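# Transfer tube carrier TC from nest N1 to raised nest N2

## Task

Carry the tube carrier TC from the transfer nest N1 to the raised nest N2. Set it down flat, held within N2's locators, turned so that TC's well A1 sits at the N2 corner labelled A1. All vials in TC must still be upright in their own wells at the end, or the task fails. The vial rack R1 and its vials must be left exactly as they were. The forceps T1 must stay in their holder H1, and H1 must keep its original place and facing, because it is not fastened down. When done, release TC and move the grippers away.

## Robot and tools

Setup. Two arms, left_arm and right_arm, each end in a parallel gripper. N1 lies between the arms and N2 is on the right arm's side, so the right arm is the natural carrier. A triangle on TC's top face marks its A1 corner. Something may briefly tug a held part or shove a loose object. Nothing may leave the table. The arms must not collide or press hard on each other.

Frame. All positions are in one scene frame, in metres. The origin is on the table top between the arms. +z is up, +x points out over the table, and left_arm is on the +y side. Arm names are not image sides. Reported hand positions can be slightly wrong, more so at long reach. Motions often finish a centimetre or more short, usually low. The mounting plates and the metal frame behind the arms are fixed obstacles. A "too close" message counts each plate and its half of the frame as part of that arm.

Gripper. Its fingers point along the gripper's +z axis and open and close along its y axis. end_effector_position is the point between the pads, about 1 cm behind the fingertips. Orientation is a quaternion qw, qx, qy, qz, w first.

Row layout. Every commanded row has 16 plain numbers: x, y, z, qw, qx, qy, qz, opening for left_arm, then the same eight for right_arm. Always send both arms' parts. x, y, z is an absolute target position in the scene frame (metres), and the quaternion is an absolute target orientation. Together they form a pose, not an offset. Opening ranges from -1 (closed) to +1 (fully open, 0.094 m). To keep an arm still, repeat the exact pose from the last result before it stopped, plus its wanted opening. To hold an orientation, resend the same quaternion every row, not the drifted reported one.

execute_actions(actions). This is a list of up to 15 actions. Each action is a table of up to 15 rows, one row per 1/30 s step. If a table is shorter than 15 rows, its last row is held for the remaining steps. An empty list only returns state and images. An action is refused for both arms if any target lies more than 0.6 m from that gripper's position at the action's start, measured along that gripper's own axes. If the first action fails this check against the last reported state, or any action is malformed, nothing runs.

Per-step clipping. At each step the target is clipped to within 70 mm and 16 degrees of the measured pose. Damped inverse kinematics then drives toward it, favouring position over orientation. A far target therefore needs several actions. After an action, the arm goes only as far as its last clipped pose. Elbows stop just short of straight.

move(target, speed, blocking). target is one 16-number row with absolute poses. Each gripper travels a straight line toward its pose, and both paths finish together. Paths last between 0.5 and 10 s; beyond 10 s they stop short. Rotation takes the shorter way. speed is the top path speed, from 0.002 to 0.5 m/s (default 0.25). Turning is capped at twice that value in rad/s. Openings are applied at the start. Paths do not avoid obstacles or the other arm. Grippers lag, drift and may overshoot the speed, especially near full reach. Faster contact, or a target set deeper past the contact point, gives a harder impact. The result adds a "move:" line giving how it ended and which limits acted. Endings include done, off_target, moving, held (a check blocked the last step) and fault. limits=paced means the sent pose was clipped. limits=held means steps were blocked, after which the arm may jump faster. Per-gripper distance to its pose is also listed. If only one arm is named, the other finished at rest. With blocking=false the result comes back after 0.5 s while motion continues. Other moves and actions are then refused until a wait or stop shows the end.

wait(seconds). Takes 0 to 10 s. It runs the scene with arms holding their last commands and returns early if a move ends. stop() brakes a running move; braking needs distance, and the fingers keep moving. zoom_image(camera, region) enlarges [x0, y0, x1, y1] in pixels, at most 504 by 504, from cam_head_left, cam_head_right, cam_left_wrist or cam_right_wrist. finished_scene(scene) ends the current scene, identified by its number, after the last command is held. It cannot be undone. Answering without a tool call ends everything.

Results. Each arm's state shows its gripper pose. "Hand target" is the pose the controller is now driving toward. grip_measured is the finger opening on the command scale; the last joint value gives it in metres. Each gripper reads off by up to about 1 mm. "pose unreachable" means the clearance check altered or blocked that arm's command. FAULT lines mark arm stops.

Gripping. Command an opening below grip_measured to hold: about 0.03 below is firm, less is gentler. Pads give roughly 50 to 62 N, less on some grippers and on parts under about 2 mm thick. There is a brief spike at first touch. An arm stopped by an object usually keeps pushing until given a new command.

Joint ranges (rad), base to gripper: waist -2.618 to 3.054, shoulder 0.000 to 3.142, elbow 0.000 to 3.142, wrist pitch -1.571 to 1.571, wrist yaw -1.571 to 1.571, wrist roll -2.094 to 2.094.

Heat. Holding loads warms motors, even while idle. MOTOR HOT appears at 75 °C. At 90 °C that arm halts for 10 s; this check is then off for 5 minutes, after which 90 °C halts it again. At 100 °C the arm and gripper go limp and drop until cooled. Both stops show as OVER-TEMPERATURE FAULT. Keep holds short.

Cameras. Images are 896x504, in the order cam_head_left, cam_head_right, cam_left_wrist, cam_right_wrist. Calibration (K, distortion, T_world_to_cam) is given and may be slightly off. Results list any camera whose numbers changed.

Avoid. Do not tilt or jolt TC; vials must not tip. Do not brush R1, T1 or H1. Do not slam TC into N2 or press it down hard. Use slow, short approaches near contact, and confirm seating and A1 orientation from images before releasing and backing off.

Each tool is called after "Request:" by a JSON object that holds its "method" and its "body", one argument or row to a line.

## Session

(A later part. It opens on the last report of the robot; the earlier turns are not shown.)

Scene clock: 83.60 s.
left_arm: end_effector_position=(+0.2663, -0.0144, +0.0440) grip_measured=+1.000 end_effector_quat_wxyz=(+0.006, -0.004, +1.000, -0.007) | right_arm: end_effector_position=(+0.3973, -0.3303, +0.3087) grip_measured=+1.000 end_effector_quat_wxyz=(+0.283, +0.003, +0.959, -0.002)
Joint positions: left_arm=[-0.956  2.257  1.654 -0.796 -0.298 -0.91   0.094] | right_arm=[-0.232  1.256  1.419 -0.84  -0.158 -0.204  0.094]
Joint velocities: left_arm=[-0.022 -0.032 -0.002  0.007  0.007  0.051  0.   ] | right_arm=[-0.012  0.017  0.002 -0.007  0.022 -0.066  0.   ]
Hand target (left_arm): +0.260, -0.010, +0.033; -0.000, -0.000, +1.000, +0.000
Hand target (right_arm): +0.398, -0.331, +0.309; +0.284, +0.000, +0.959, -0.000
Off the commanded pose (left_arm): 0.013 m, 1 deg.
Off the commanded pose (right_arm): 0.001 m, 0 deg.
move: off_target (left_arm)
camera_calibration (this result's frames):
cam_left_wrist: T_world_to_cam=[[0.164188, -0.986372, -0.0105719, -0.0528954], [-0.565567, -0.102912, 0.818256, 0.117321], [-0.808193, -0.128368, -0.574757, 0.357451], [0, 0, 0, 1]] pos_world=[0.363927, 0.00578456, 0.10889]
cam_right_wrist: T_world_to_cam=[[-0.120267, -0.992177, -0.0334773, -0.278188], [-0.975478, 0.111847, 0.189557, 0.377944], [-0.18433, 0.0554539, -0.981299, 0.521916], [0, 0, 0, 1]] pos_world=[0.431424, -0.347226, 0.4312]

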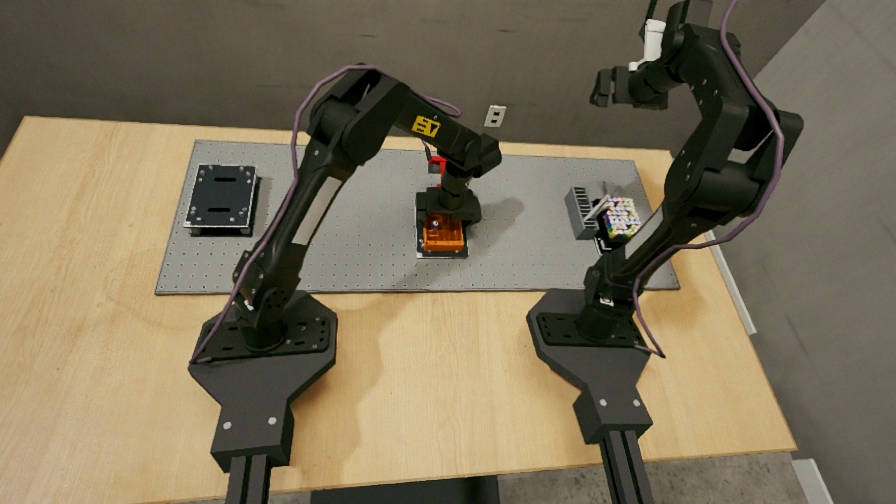

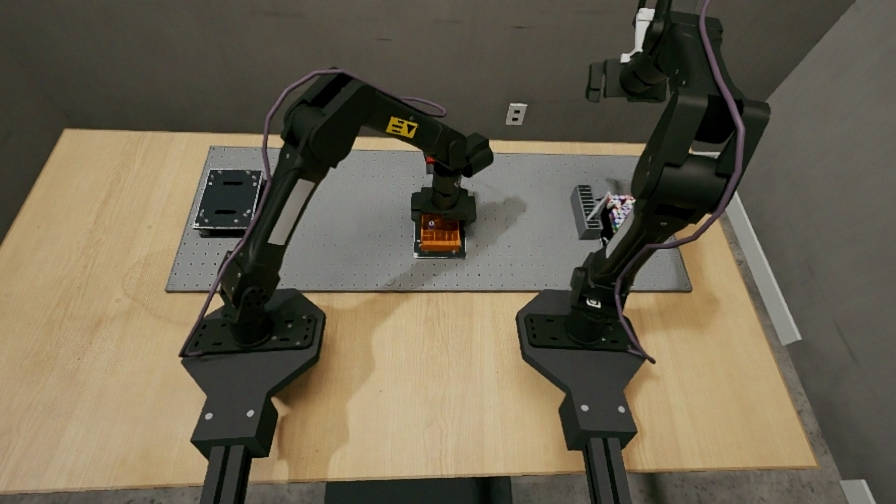

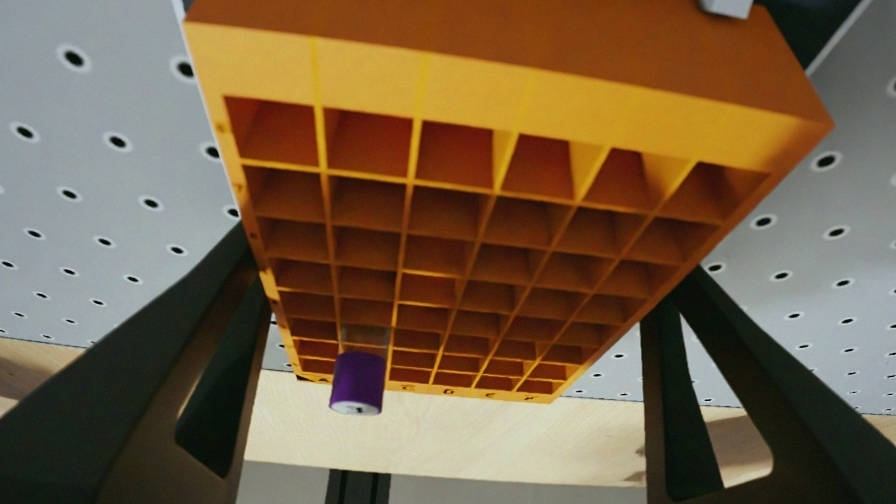

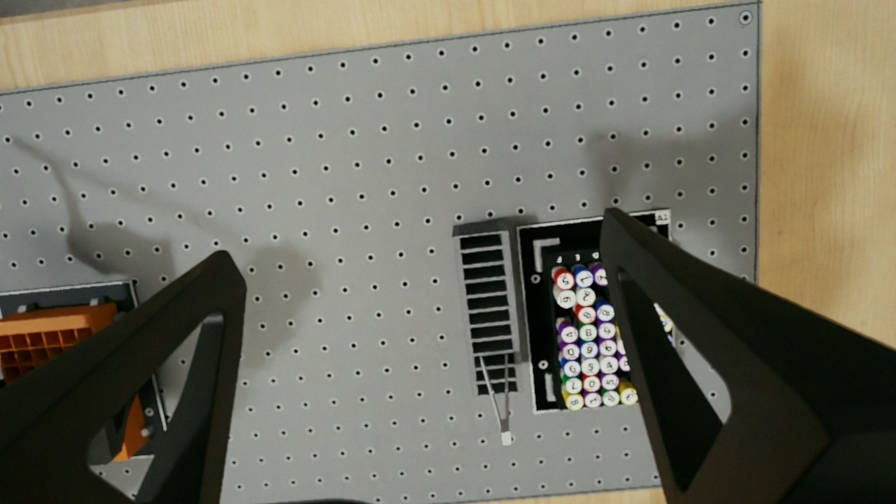

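Request:
{"method": "move", "body": {
  "target": [0.254,-0.006,0.028,0,0,1,0,1,0.3978,-0.3313,0.3091,0.284,0,0.959,0,1],
  "speed": 0.02
}}

Request:
{"method": "move", "body": {
  "target": [0.254,-0.008,0.03,0,0,1,0,0.65,0.3978,-0.3313,0.3091,0.284,0,0.959,0,1],
  "speed": 0.02
}}

Scene clock: 89.83 s.
left_arm: end_effector_position=(+0.2602, -0.0119, +0.0361) grip_measured=+1.000 end_effector_quat_wxyz=(+0.003, -0.004, +1.000, -0.007) | right_arm: end_effector_position=(+0.3973, -0.3303, +0.3087) grip_measured=+1.000 end_effector_quat_wxyz=(+0.283, +0.003, +0.959, -0.002)
Joint positions: left_arm=[-0.956  2.257  1.615 -0.761 -0.293 -0.91   0.094] | right_arm=[-0.232  1.256  1.419 -0.84  -0.158 -0.204  0.094]
Joint velocities: left_arm=[-0.027  0.007  0.007 -0.066  0.022  0.066  0.   ] | right_arm=[-0.012  0.002 -0.012  0.007  0.007 -0.066  0.   ]
Hand target (left_arm): +0.254, -0.006, +0.028; +0.000, -0.000, +1.000, +0.000
Hand target (right_arm): +0.398, -0.331, +0.309; +0.284, +0.000, +0.959, -0.000
Off the commanded pose (left_arm): 0.012 m, 1 deg.
Off the commanded pose (right_arm): 0.001 m, 0 deg.
move: off_target (left_arm)
camera_calibration (this result's frames):
cam_left_wrist: T_world_to_cam=[[0.163058, -0.986553, -0.011241, -0.0491882], [-0.561076, -0.102095, 0.821444, 0.119346], [-0.811545, -0.127636, -0.570179, 0.349014], [0, 0, 0, 1]] pos_world=[0.358223, 0.00820444, 0.100411]
cam_right_wrist: T_world_to_cam=[[-0.120267, -0.992177, -0.0334773, -0.278188], [-0.975478, 0.111847, 0.189557, 0.377944], [-0.18433, 0.0554539, -0.981299, 0.521916], [0, 0, 0, 1]] pos_world=[0.431424, -0.347226, 0.4312]

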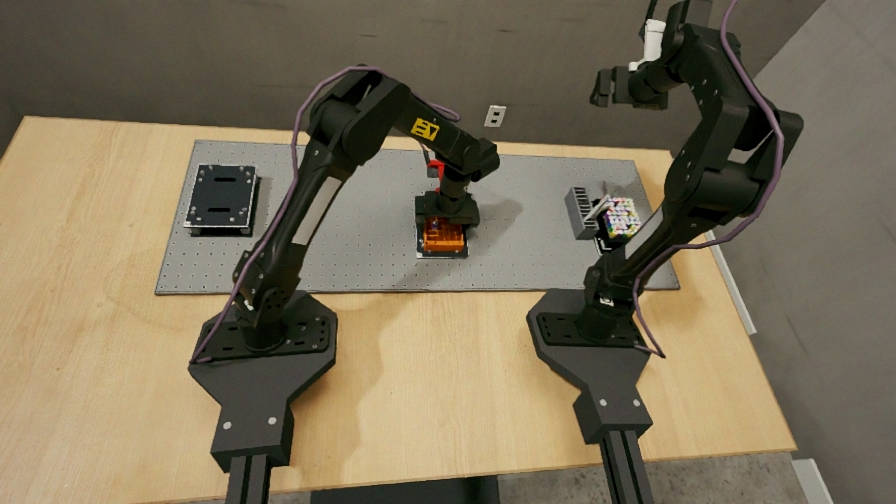

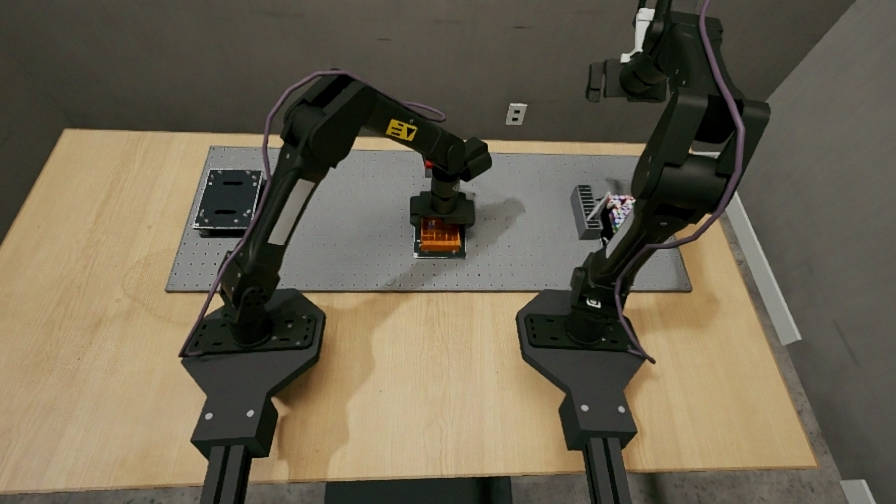

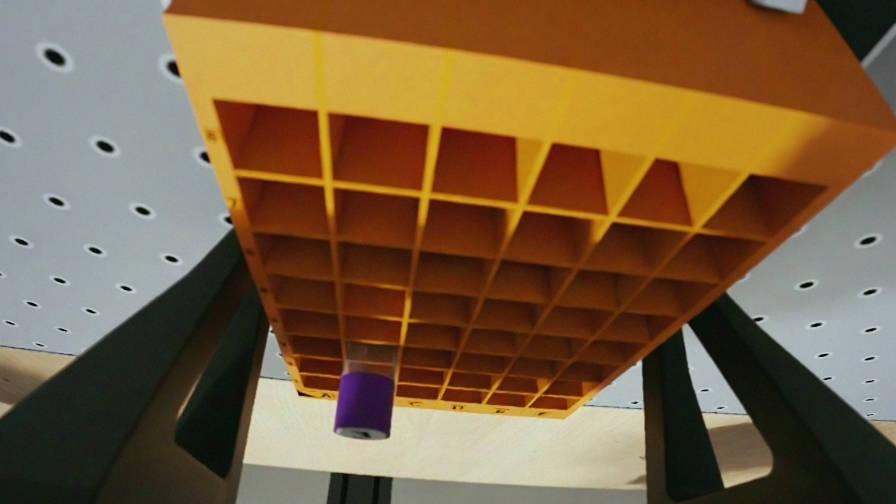

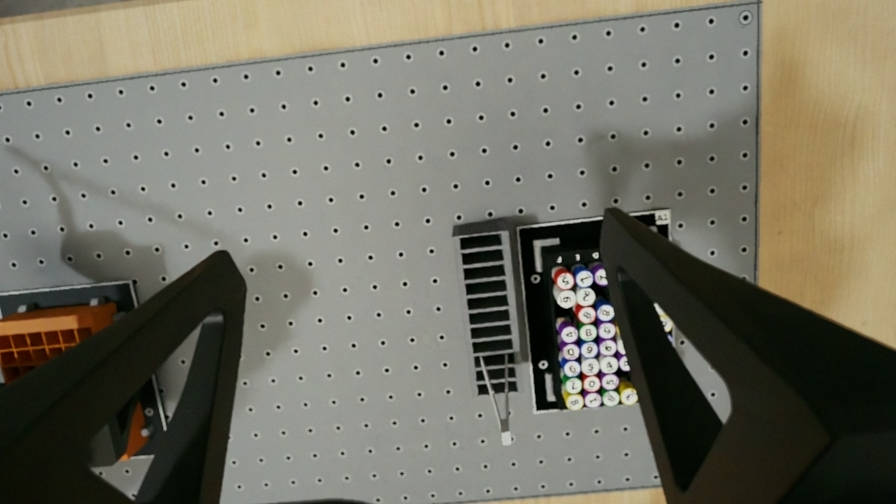

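Scene clock: 90.53 s.
left_arm: end_effector_position=(+0.2607, -0.0109, +0.0369) grip_measured=+0.801 end_effector_quat_wxyz=(+0.003, -0.005, +1.000, -0.006) | right_arm: end_effector_position=(+0.3973, -0.3303, +0.3087) grip_measured=+1.000 end_effector_quat_wxyz=(+0.283, +0.003, +0.959, -0.002)
Joint positions: left_arm=[-0.955  2.255  1.615 -0.765 -0.294 -0.911  0.085] | right_arm=[-0.232  1.256  1.419 -0.84  -0.158 -0.204  0.094]
Joint velocities: left_arm=[ 0.002 -0.007 -0.017 -0.022 -0.066  0.022 -0.   ] | right_arm=[ 0.007 -0.012  0.002  0.051  0.095  0.037  0.   ]
Hand target (left_arm): +0.254, -0.008, +0.030; +0.000, +0.000, +1.000, +0.000
Hand target (right_arm): +0.398, -0.331, +0.309; +0.284, +0.000, +0.959, -0.000
Off the commanded pose (left_arm): 0.010 m, 1 deg.
Off the commanded pose (right_arm): 0.001 m, 0 deg.
move: done
camera_calibration (this result's frames):
cam_left_wrist: T_world_to_cam=[[0.164826, -0.986231, -0.0134448, -0.0486199], [-0.560821, -0.104924, 0.821261, 0.118997], [-0.811364, -0.127825, -0.570394, 0.349893], [0, 0, 0, 1]] pos_world=[0.358641, 0.00926046, 0.101195]
cam_right_wrist: T_world_to_cam=[[-0.120267, -0.992177, -0.0334773, -0.278188], [-0.975478, 0.111847, 0.189557, 0.377944], [-0.18433, 0.0554539, -0.981299, 0.521916], [0, 0, 0, 1]] pos_world=[0.431424, -0.347226, 0.4312]

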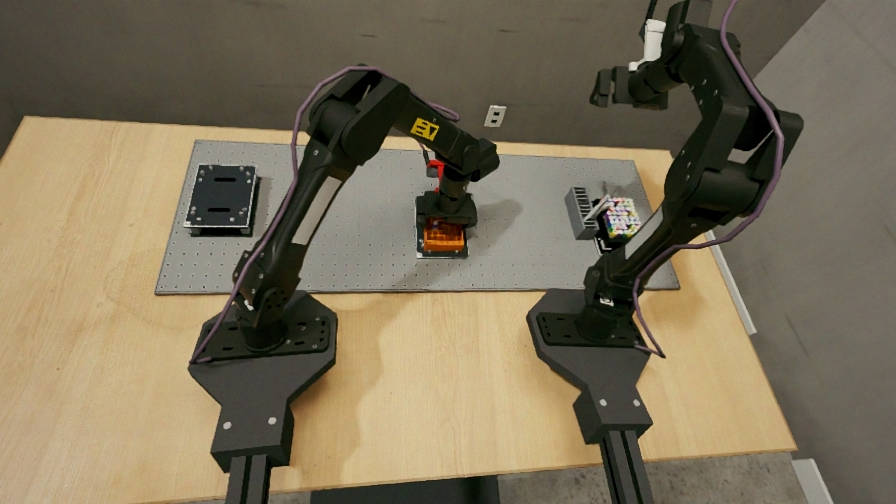

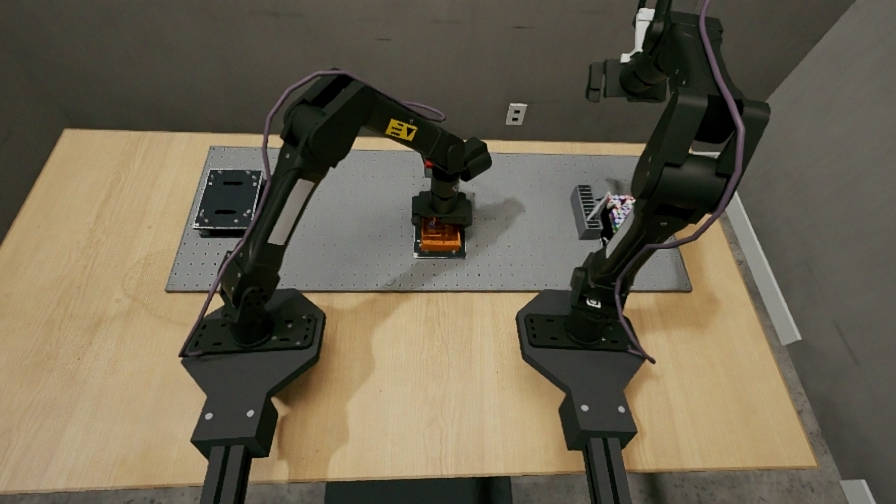

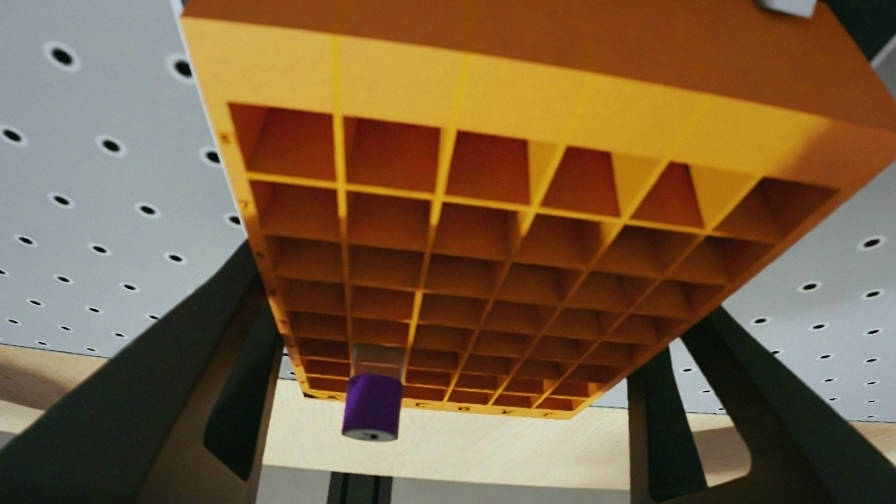

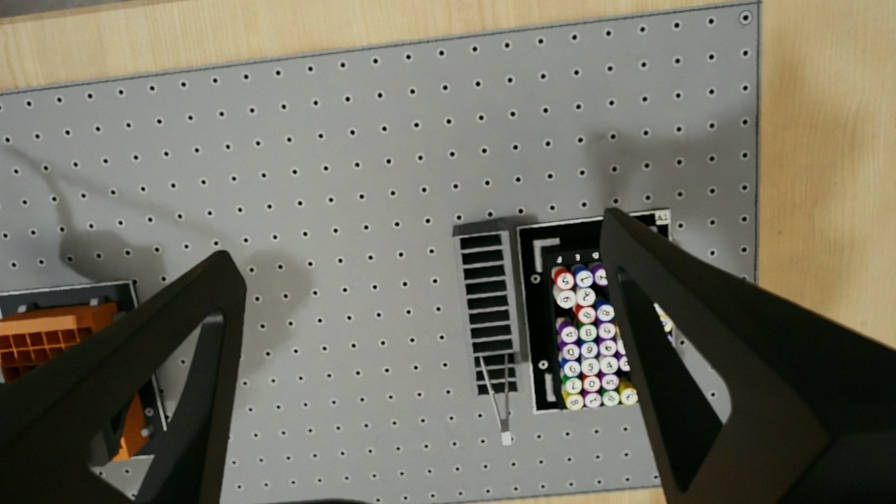

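Request:
{"method": "move", "body": {
  "target": [0.262,-0.011,0.15,0,0,1,0,0.75,0.3978,-0.3313,0.3091,0.284,0,0.959,0,1],
  "speed": 0.08
}}

Request:
{"method": "move", "body": {
  "target": [0.315,0.475,0.125,0.01,0,1,0,0.75,0.3978,-0.3313,0.3091,0.284,0,0.959,0,1],
  "speed": 0.15
}}

Request:
{"method": "zoom_image", "body": {
  "camera": "cam_head_right",
  "region": [170, 135, 290, 250]
}}

Scene clock: 101.83 s.
left_arm: end_effector_position=(+0.2561, -0.0058, +0.1349) grip_measured=+0.801 end_effector_quat_wxyz=(-0.015, +0.000, +1.000, +0.007) | right_arm: end_effector_position=(+0.3973, -0.3303, +0.3087) grip_measured=+1.000 end_effector_quat_wxyz=(+0.283, +0.003, +0.959, -0.002)
Joint positions: left_arm=[-1.02   2.128  1.793 -1.132 -0.29  -0.981  0.085] | right_arm=[-0.232  1.256  1.419 -0.84  -0.158 -0.204  0.094]
Joint velocities: left_arm=[-0.007 -0.007 -0.002 -0.051 -0.037 -0.066 -0.001] | right_arm=[ 0.007  0.002  0.007 -0.051 -0.007  0.007  0.   ]
Hand target (left_arm): +0.261, -0.010, +0.150; -0.001, -0.000, +1.000, -0.001
Hand target (right_arm): +0.398, -0.331, +0.309; +0.284, +0.000, +0.959, -0.000
Off the commanded pose (left_arm): 0.017 m, 2 deg.
Off the commanded pose (right_arm): 0.001 m, 0 deg.
move: off_target (left_arm)
camera_calibration (this result's frames):
cam_left_wrist: T_world_to_cam=[[0.153919, -0.987092, -0.0442554, -0.0345719], [-0.533112, -0.120673, 0.837395, 0.0270896], [-0.831926, -0.105298, -0.544804, 0.404646], [0, 0, 0, 1]] pos_world=[0.356399, 0.0117518, 0.196238]
cam_right_wrist: T_world_to_cam=[[-0.120267, -0.992177, -0.0334773, -0.278188], [-0.975478, 0.111847, 0.189557, 0.377944], [-0.18433, 0.0554539, -0.981299, 0.521916], [0, 0, 0, 1]] pos_world=[0.431424, -0.347226, 0.4312]

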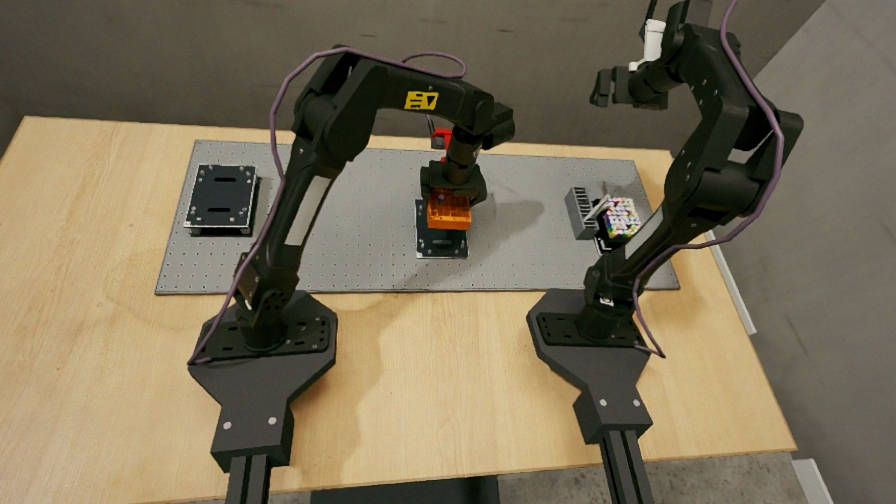

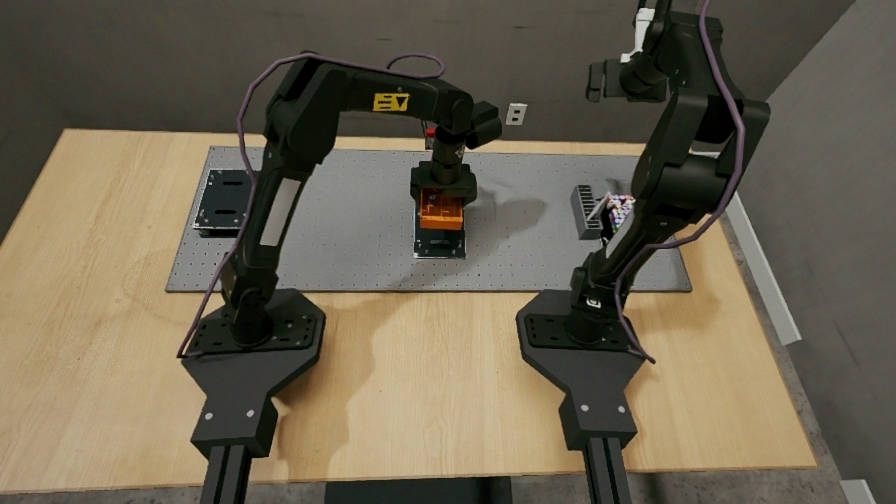

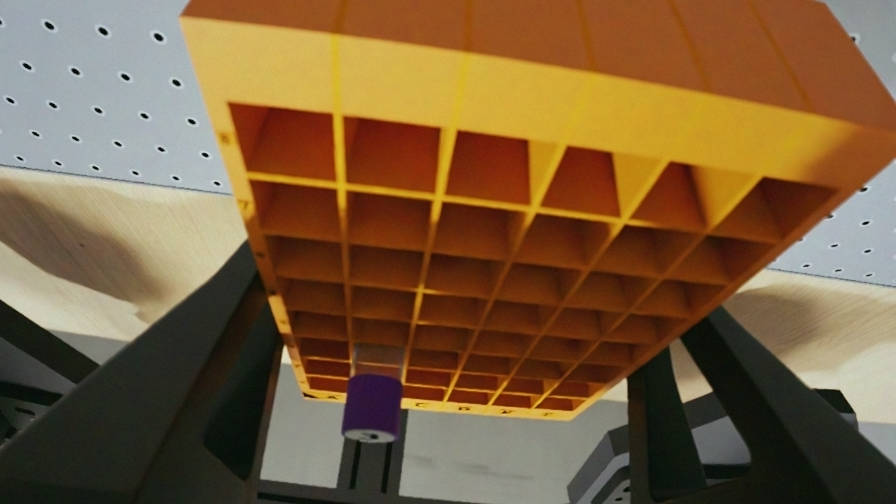

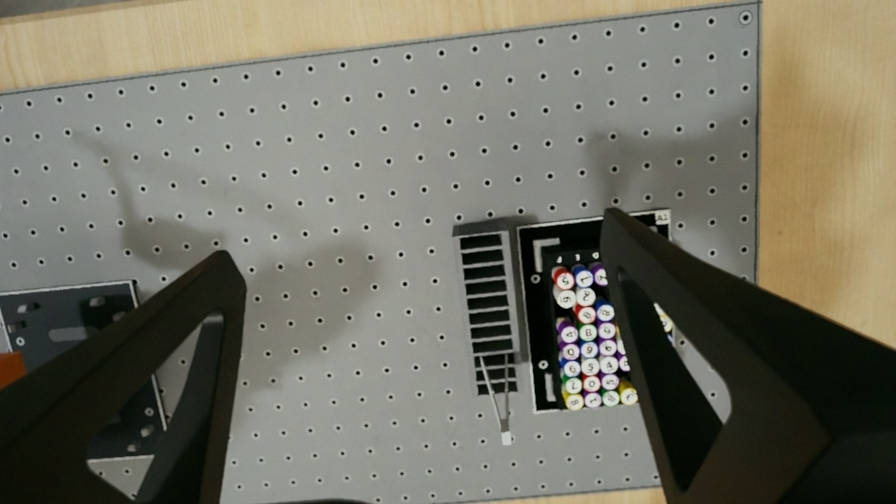

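Scene clock: 105.60 s.
left_arm: end_effector_position=(+0.3078, +0.4808, +0.1191) grip_measured=+0.801 end_effector_quat_wxyz=(-0.004, +0.002, +1.000, +0.024) | right_arm: end_effector_position=(+0.3973, -0.3303, +0.3087) grip_measured=+1.000 end_effector_quat_wxyz=(+0.283, +0.003, +0.959, -0.002)
Joint positions: left_arm=[ 0.413  1.614  1.222 -0.842  0.036  0.43   0.085] | right_arm=[-0.232  1.256  1.419 -0.84  -0.158 -0.204  0.094]
Joint velocities: left_arm=[ 0.002 -0.012 -0.027 -0.037  0.066  0.022  0.001] | right_arm=[-0.007  0.007 -0.002  0.022 -0.022 -0.037  0.   ]
Hand target (left_arm): +0.318, +0.482, +0.124; +0.009, +0.006, +1.000, +0.020
Hand target (right_arm): +0.398, -0.331, +0.309; +0.284, +0.000, +0.959, -0.000
Off the commanded pose (left_arm): 0.011 m, 3 deg.
Off the commanded pose (right_arm): 0.001 m, 0 deg.
move: off_target (left_arm)
camera_calibration (this result's frames):
cam_left_wrist: T_world_to_cam=[[0.150565, -0.985706, -0.075597, 0.441166], [-0.551506, -0.147213, 0.821079, 0.146948], [-0.82047, -0.0819333, -0.565787, 0.478127], [0, 0, 0, 1]] pos_world=[0.406908, 0.495667, 0.183213]
cam_right_wrist: T_world_to_cam=[[-0.120267, -0.992177, -0.0334773, -0.278188], [-0.975478, 0.111847, 0.189557, 0.377944], [-0.18433, 0.0554539, -0.981299, 0.521916], [0, 0, 0, 1]] pos_world=[0.431424, -0.347226, 0.4312]

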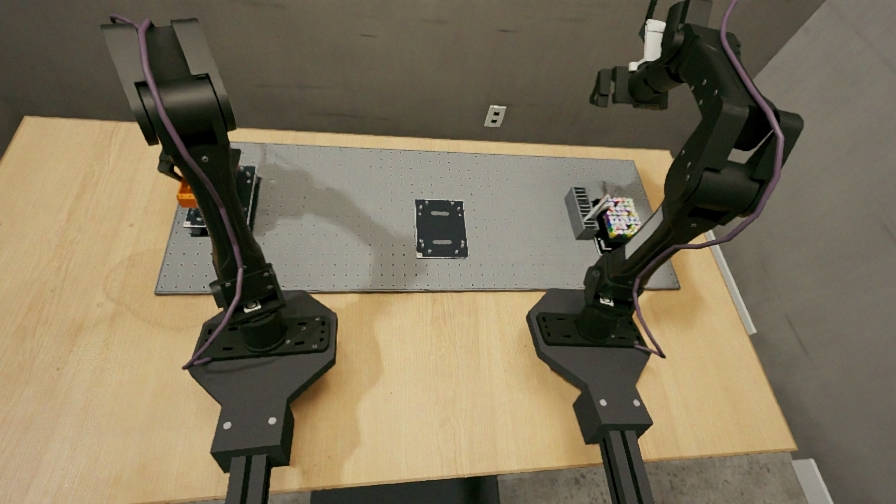

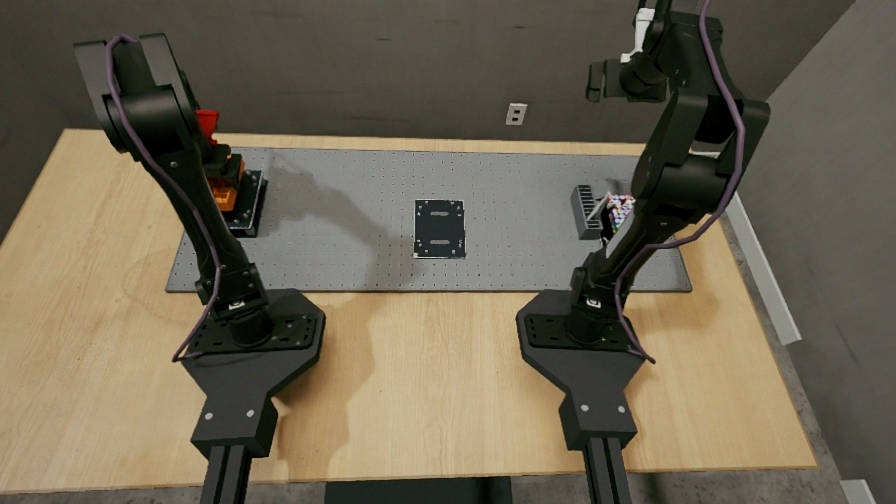

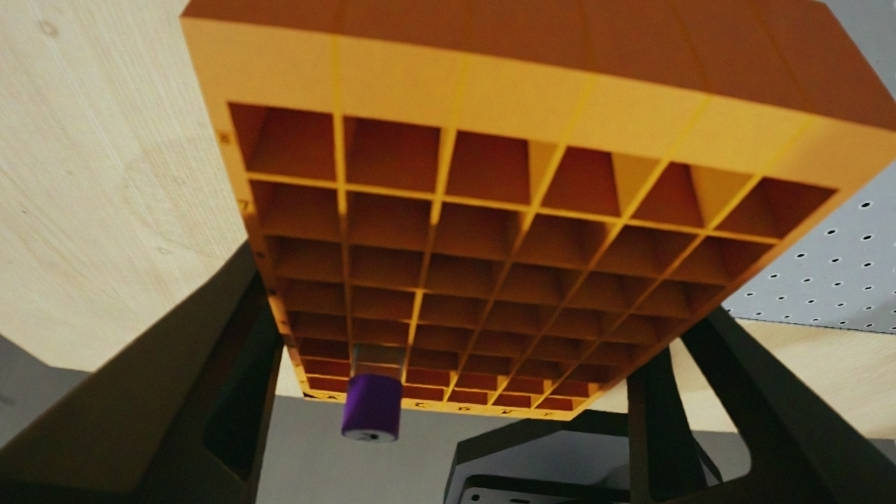

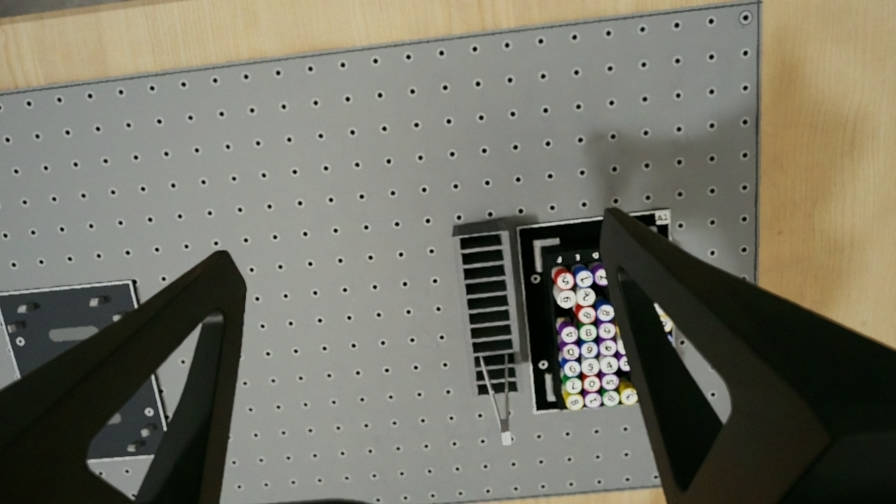

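Region (170, 135, 290, 250) of cam_head_right's 896x504 image, scaled by 4.200, with more detail than that image has; it fills the top 483 rows of this view, and the rest is white.

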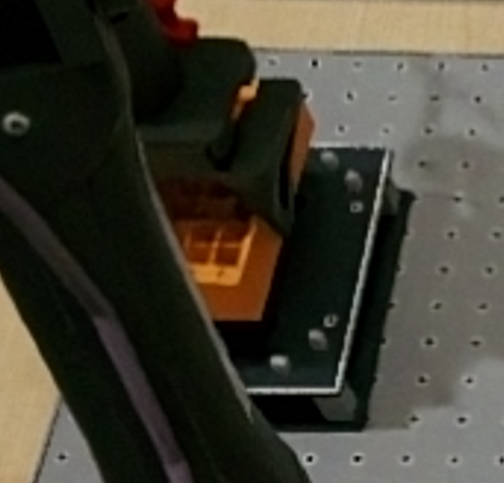

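Request:
{"method": "move", "body": {
  "target": [0.315,0.472,0.105,0.01,0,1,0,0.75,0.33,0.17,0.2,0.455,-0.542,0.542,0.455,1],
  "speed": 0.2
}}

Request:
{"method": "zoom_image", "body": {
  "camera": "cam_head_right",
  "region": [170, 135, 290, 250]
}}

Scene clock: 122.37 s.
left_arm: end_effector_position=(+0.3148, +0.4777, +0.1118) grip_measured=+0.801 end_effector_quat_wxyz=(+0.007, -0.001, +1.000, +0.010) | right_arm: end_effector_position=(+0.3270, +0.1660, +0.1862) grip_measured=+1.000 end_effector_quat_wxyz=(-0.435, +0.535, -0.566, -0.452)
Joint positions: left_arm=[ 0.413  1.637  1.222 -0.811  0.072  0.423  0.085] | right_arm=[ 0.694  2.001  1.164  0.461 -0.787 -0.565  0.094]
Joint velocities: left_arm=[ 0.007 -0.007  0.022  0.022 -0.037  0.022  0.   ] | right_arm=[-0.002 -0.002 -0.012 -0.095  0.022 -0.022  0.   ]
Hand target (left_arm): +0.315, +0.472, +0.105; +0.009, -0.000, +1.000, -0.000
Hand target (right_arm): +0.327, +0.174, +0.199; -0.449, +0.542, -0.544, -0.458
Off the commanded pose (left_arm): 0.009 m, 1 deg.
Off the commanded pose (right_arm): 0.015 m, 4 deg.
move: off_target (right_arm)
camera_calibration (this result's frames):
cam_left_wrist: T_world_to_cam=[[0.158119, -0.986435, -0.0441034, 0.430999], [-0.569169, -0.127551, 0.812267, 0.153491], [-0.806874, -0.103333, -0.581616, 0.487123], [0, 0, 0, 1]] pos_world=[0.41226, 0.495066, 0.177651]
cam_right_wrist: T_world_to_cam=[[0.985918, -0.074894, -0.149518, -0.290674], [-0.145704, -0.823509, -0.548273, 0.298423], [-0.0820671, 0.562338, -0.822825, 0.214134], [0, 0, 0, 1]] pos_world=[0.347636, 0.103568, 0.296351]

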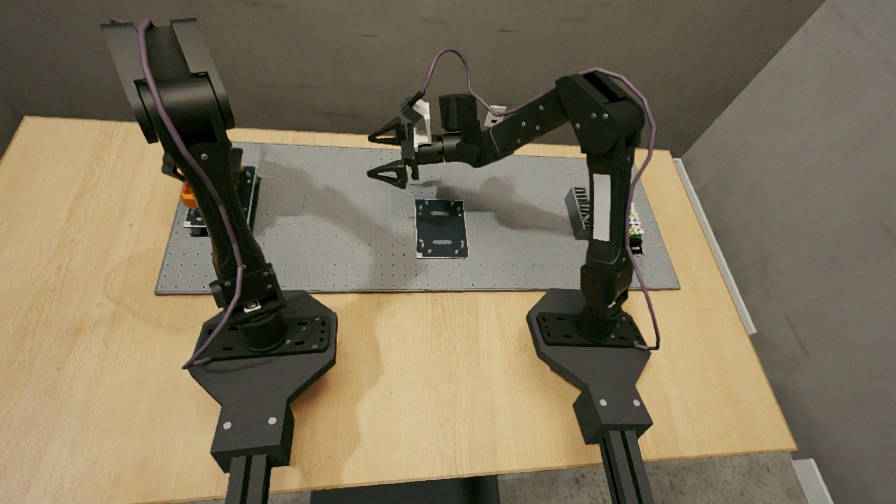

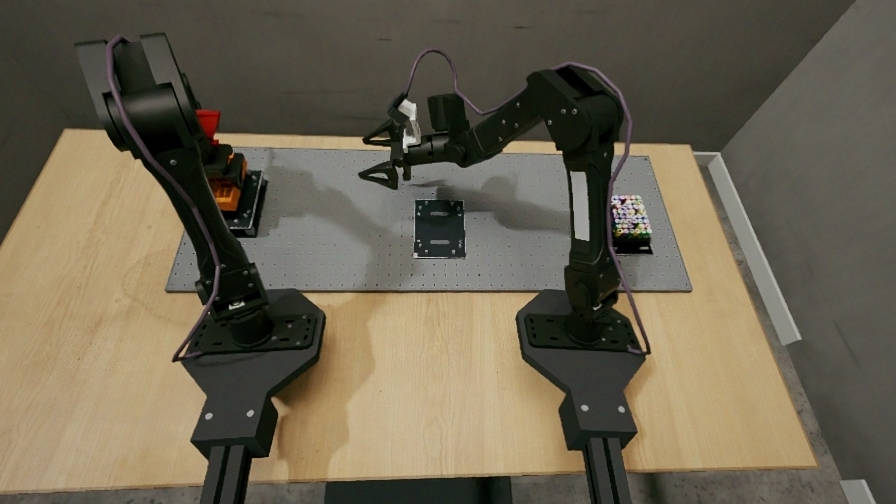

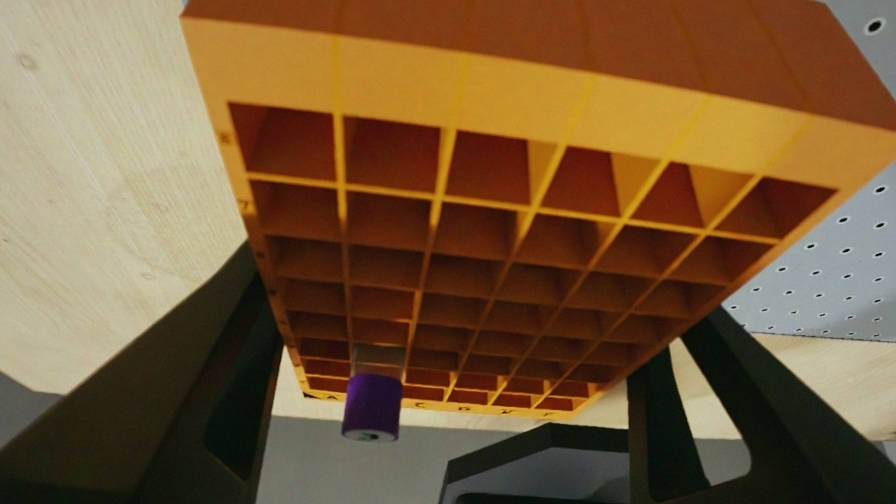

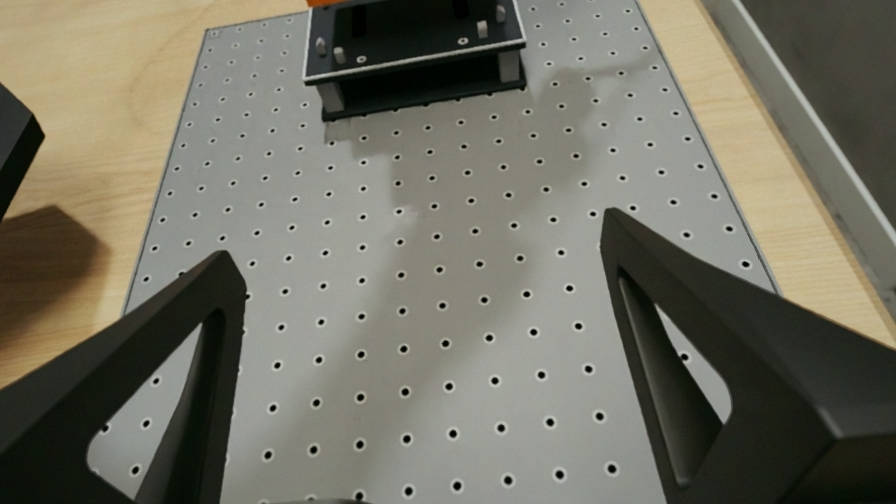

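Region (170, 135, 290, 250) of cam_head_right's 896x504 image, scaled by 4.200, with more detail than that image has; it fills the top 483 rows of this view, and the rest is white.

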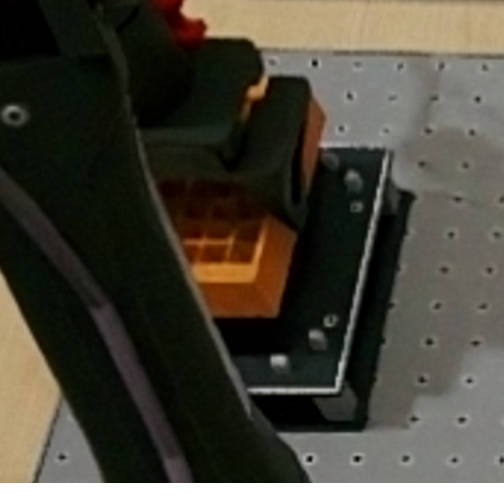

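Request:
{"method": "move", "body": {
  "target": [0.313,0.47,0.092,0.005,0,1,0,0.75,0.33,0.19,0.19,0.542,-0.455,0.455,0.542,1],
  "speed": 0.1
}}

Request:
{"method": "zoom_image", "body": {
  "camera": "cam_head_right",
  "region": [170, 135, 290, 250]
}}

Scene clock: 130.00 s.
left_arm: end_effector_position=(+0.3129, +0.4743, +0.0978) grip_measured=+0.801 end_effector_quat_wxyz=(+0.003, -0.001, +1.000, +0.006) | right_arm: end_effector_position=(+0.3281, +0.1870, +0.1828) grip_measured=+1.000 end_effector_quat_wxyz=(+0.533, -0.452, +0.468, +0.541)
Joint positions: left_arm=[ 0.404  1.661  1.195 -0.77   0.072  0.415  0.085] | right_arm=[ 0.687  2.331  1.208  1.272 -0.945 -0.184  0.094]
Joint velocities: left_arm=[-0.007 -0.012  0.027  0.081 -0.022  0.007  0.   ] | right_arm=[ 0.002 -0.007 -0.017 -0.022 -0.022 -0.081  0.   ]
Hand target (left_arm): +0.313, +0.470, +0.092; +0.005, +0.000, +1.000, -0.000
Hand target (right_arm): +0.329, +0.190, +0.190; +0.540, -0.454, +0.454, +0.545
Off the commanded pose (left_arm): 0.007 m, 1 deg.
Off the commanded pose (right_arm): 0.008 m, 2 deg.
move: done
camera_calibration (this result's frames):
cam_left_wrist: T_world_to_cam=[[0.157232, -0.986822, -0.0382179, 0.42716], [-0.562162, -0.121253, 0.81809, 0.157607], [-0.811943, -0.107145, -0.573819, 0.479792], [0, 0, 0, 1]] pos_world=[0.411001, 0.492049, 0.162702]
cam_right_wrist: T_world_to_cam=[[0.989778, -0.0195348, -0.141273, -0.303821], [-0.127098, -0.570192, -0.81162, 0.308692], [-0.0646982, 0.821279, -0.566847, 0.098711], [0, 0, 0, 1]] pos_world=[0.346336, 0.0890094, 0.263573]

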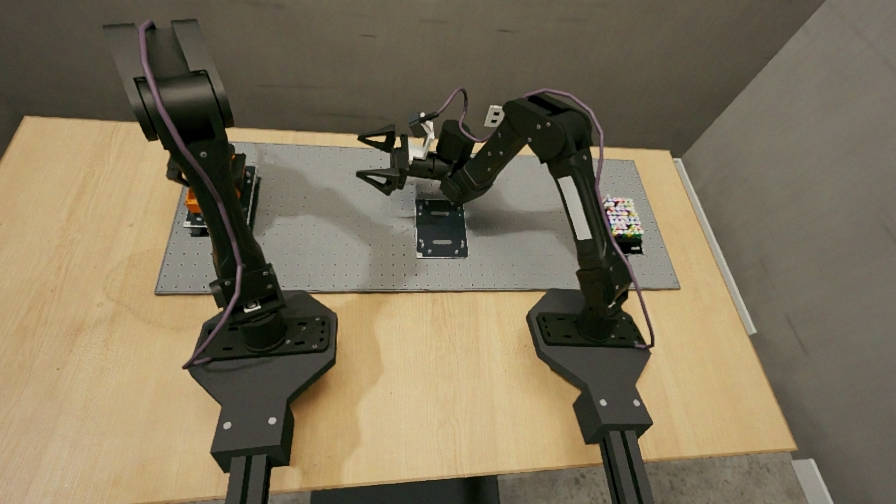

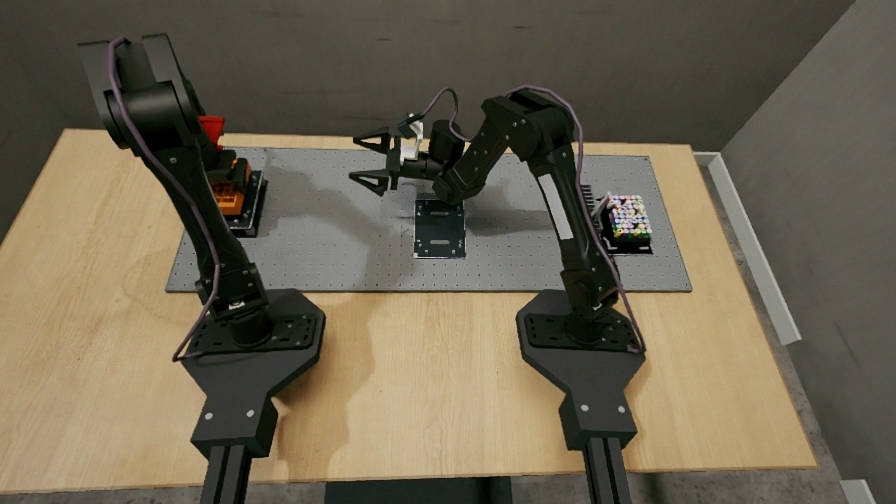

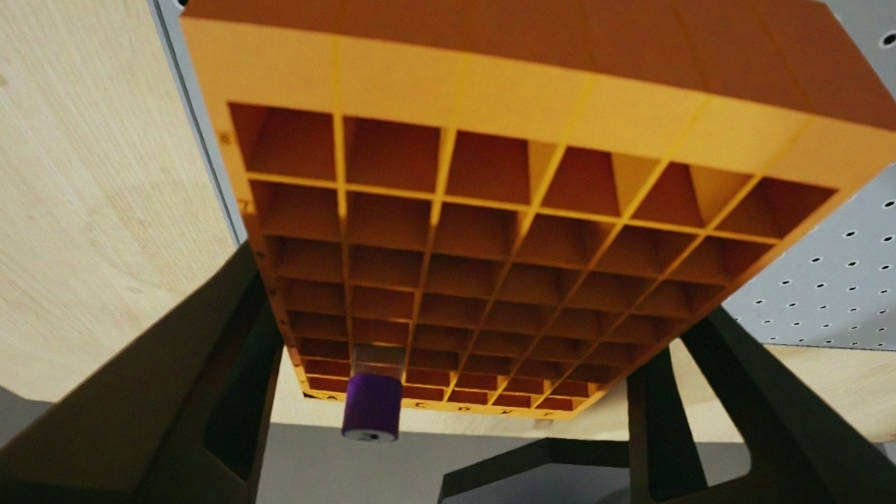

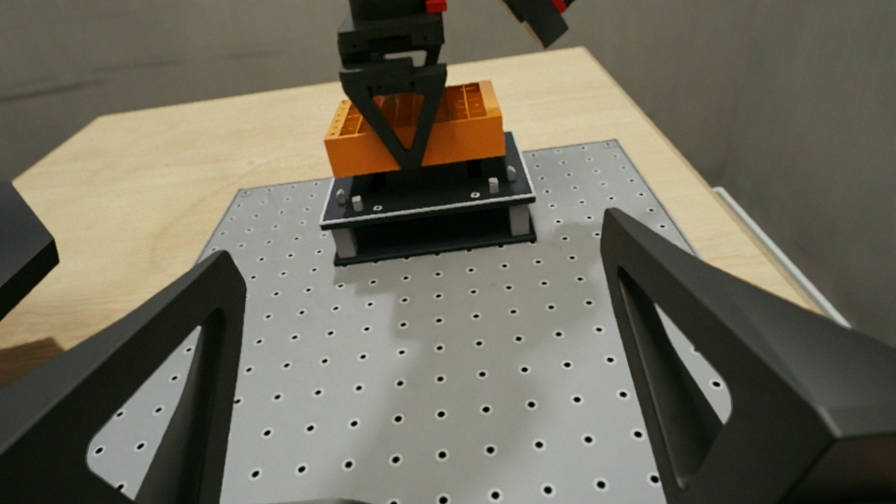

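Region (170, 135, 290, 250) of cam_head_right's 896x504 image, scaled by 4.200, with more detail than that image has; it fills the top 483 rows of this view, and the rest is white.

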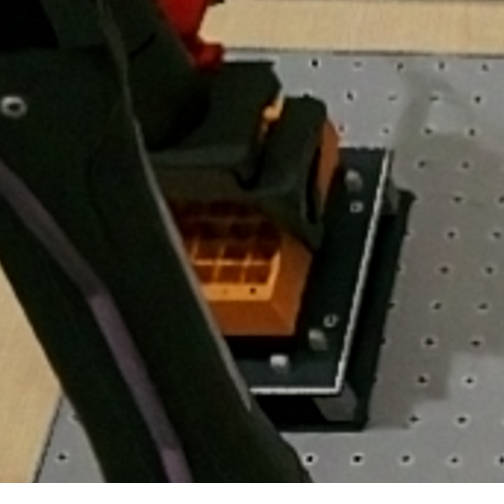

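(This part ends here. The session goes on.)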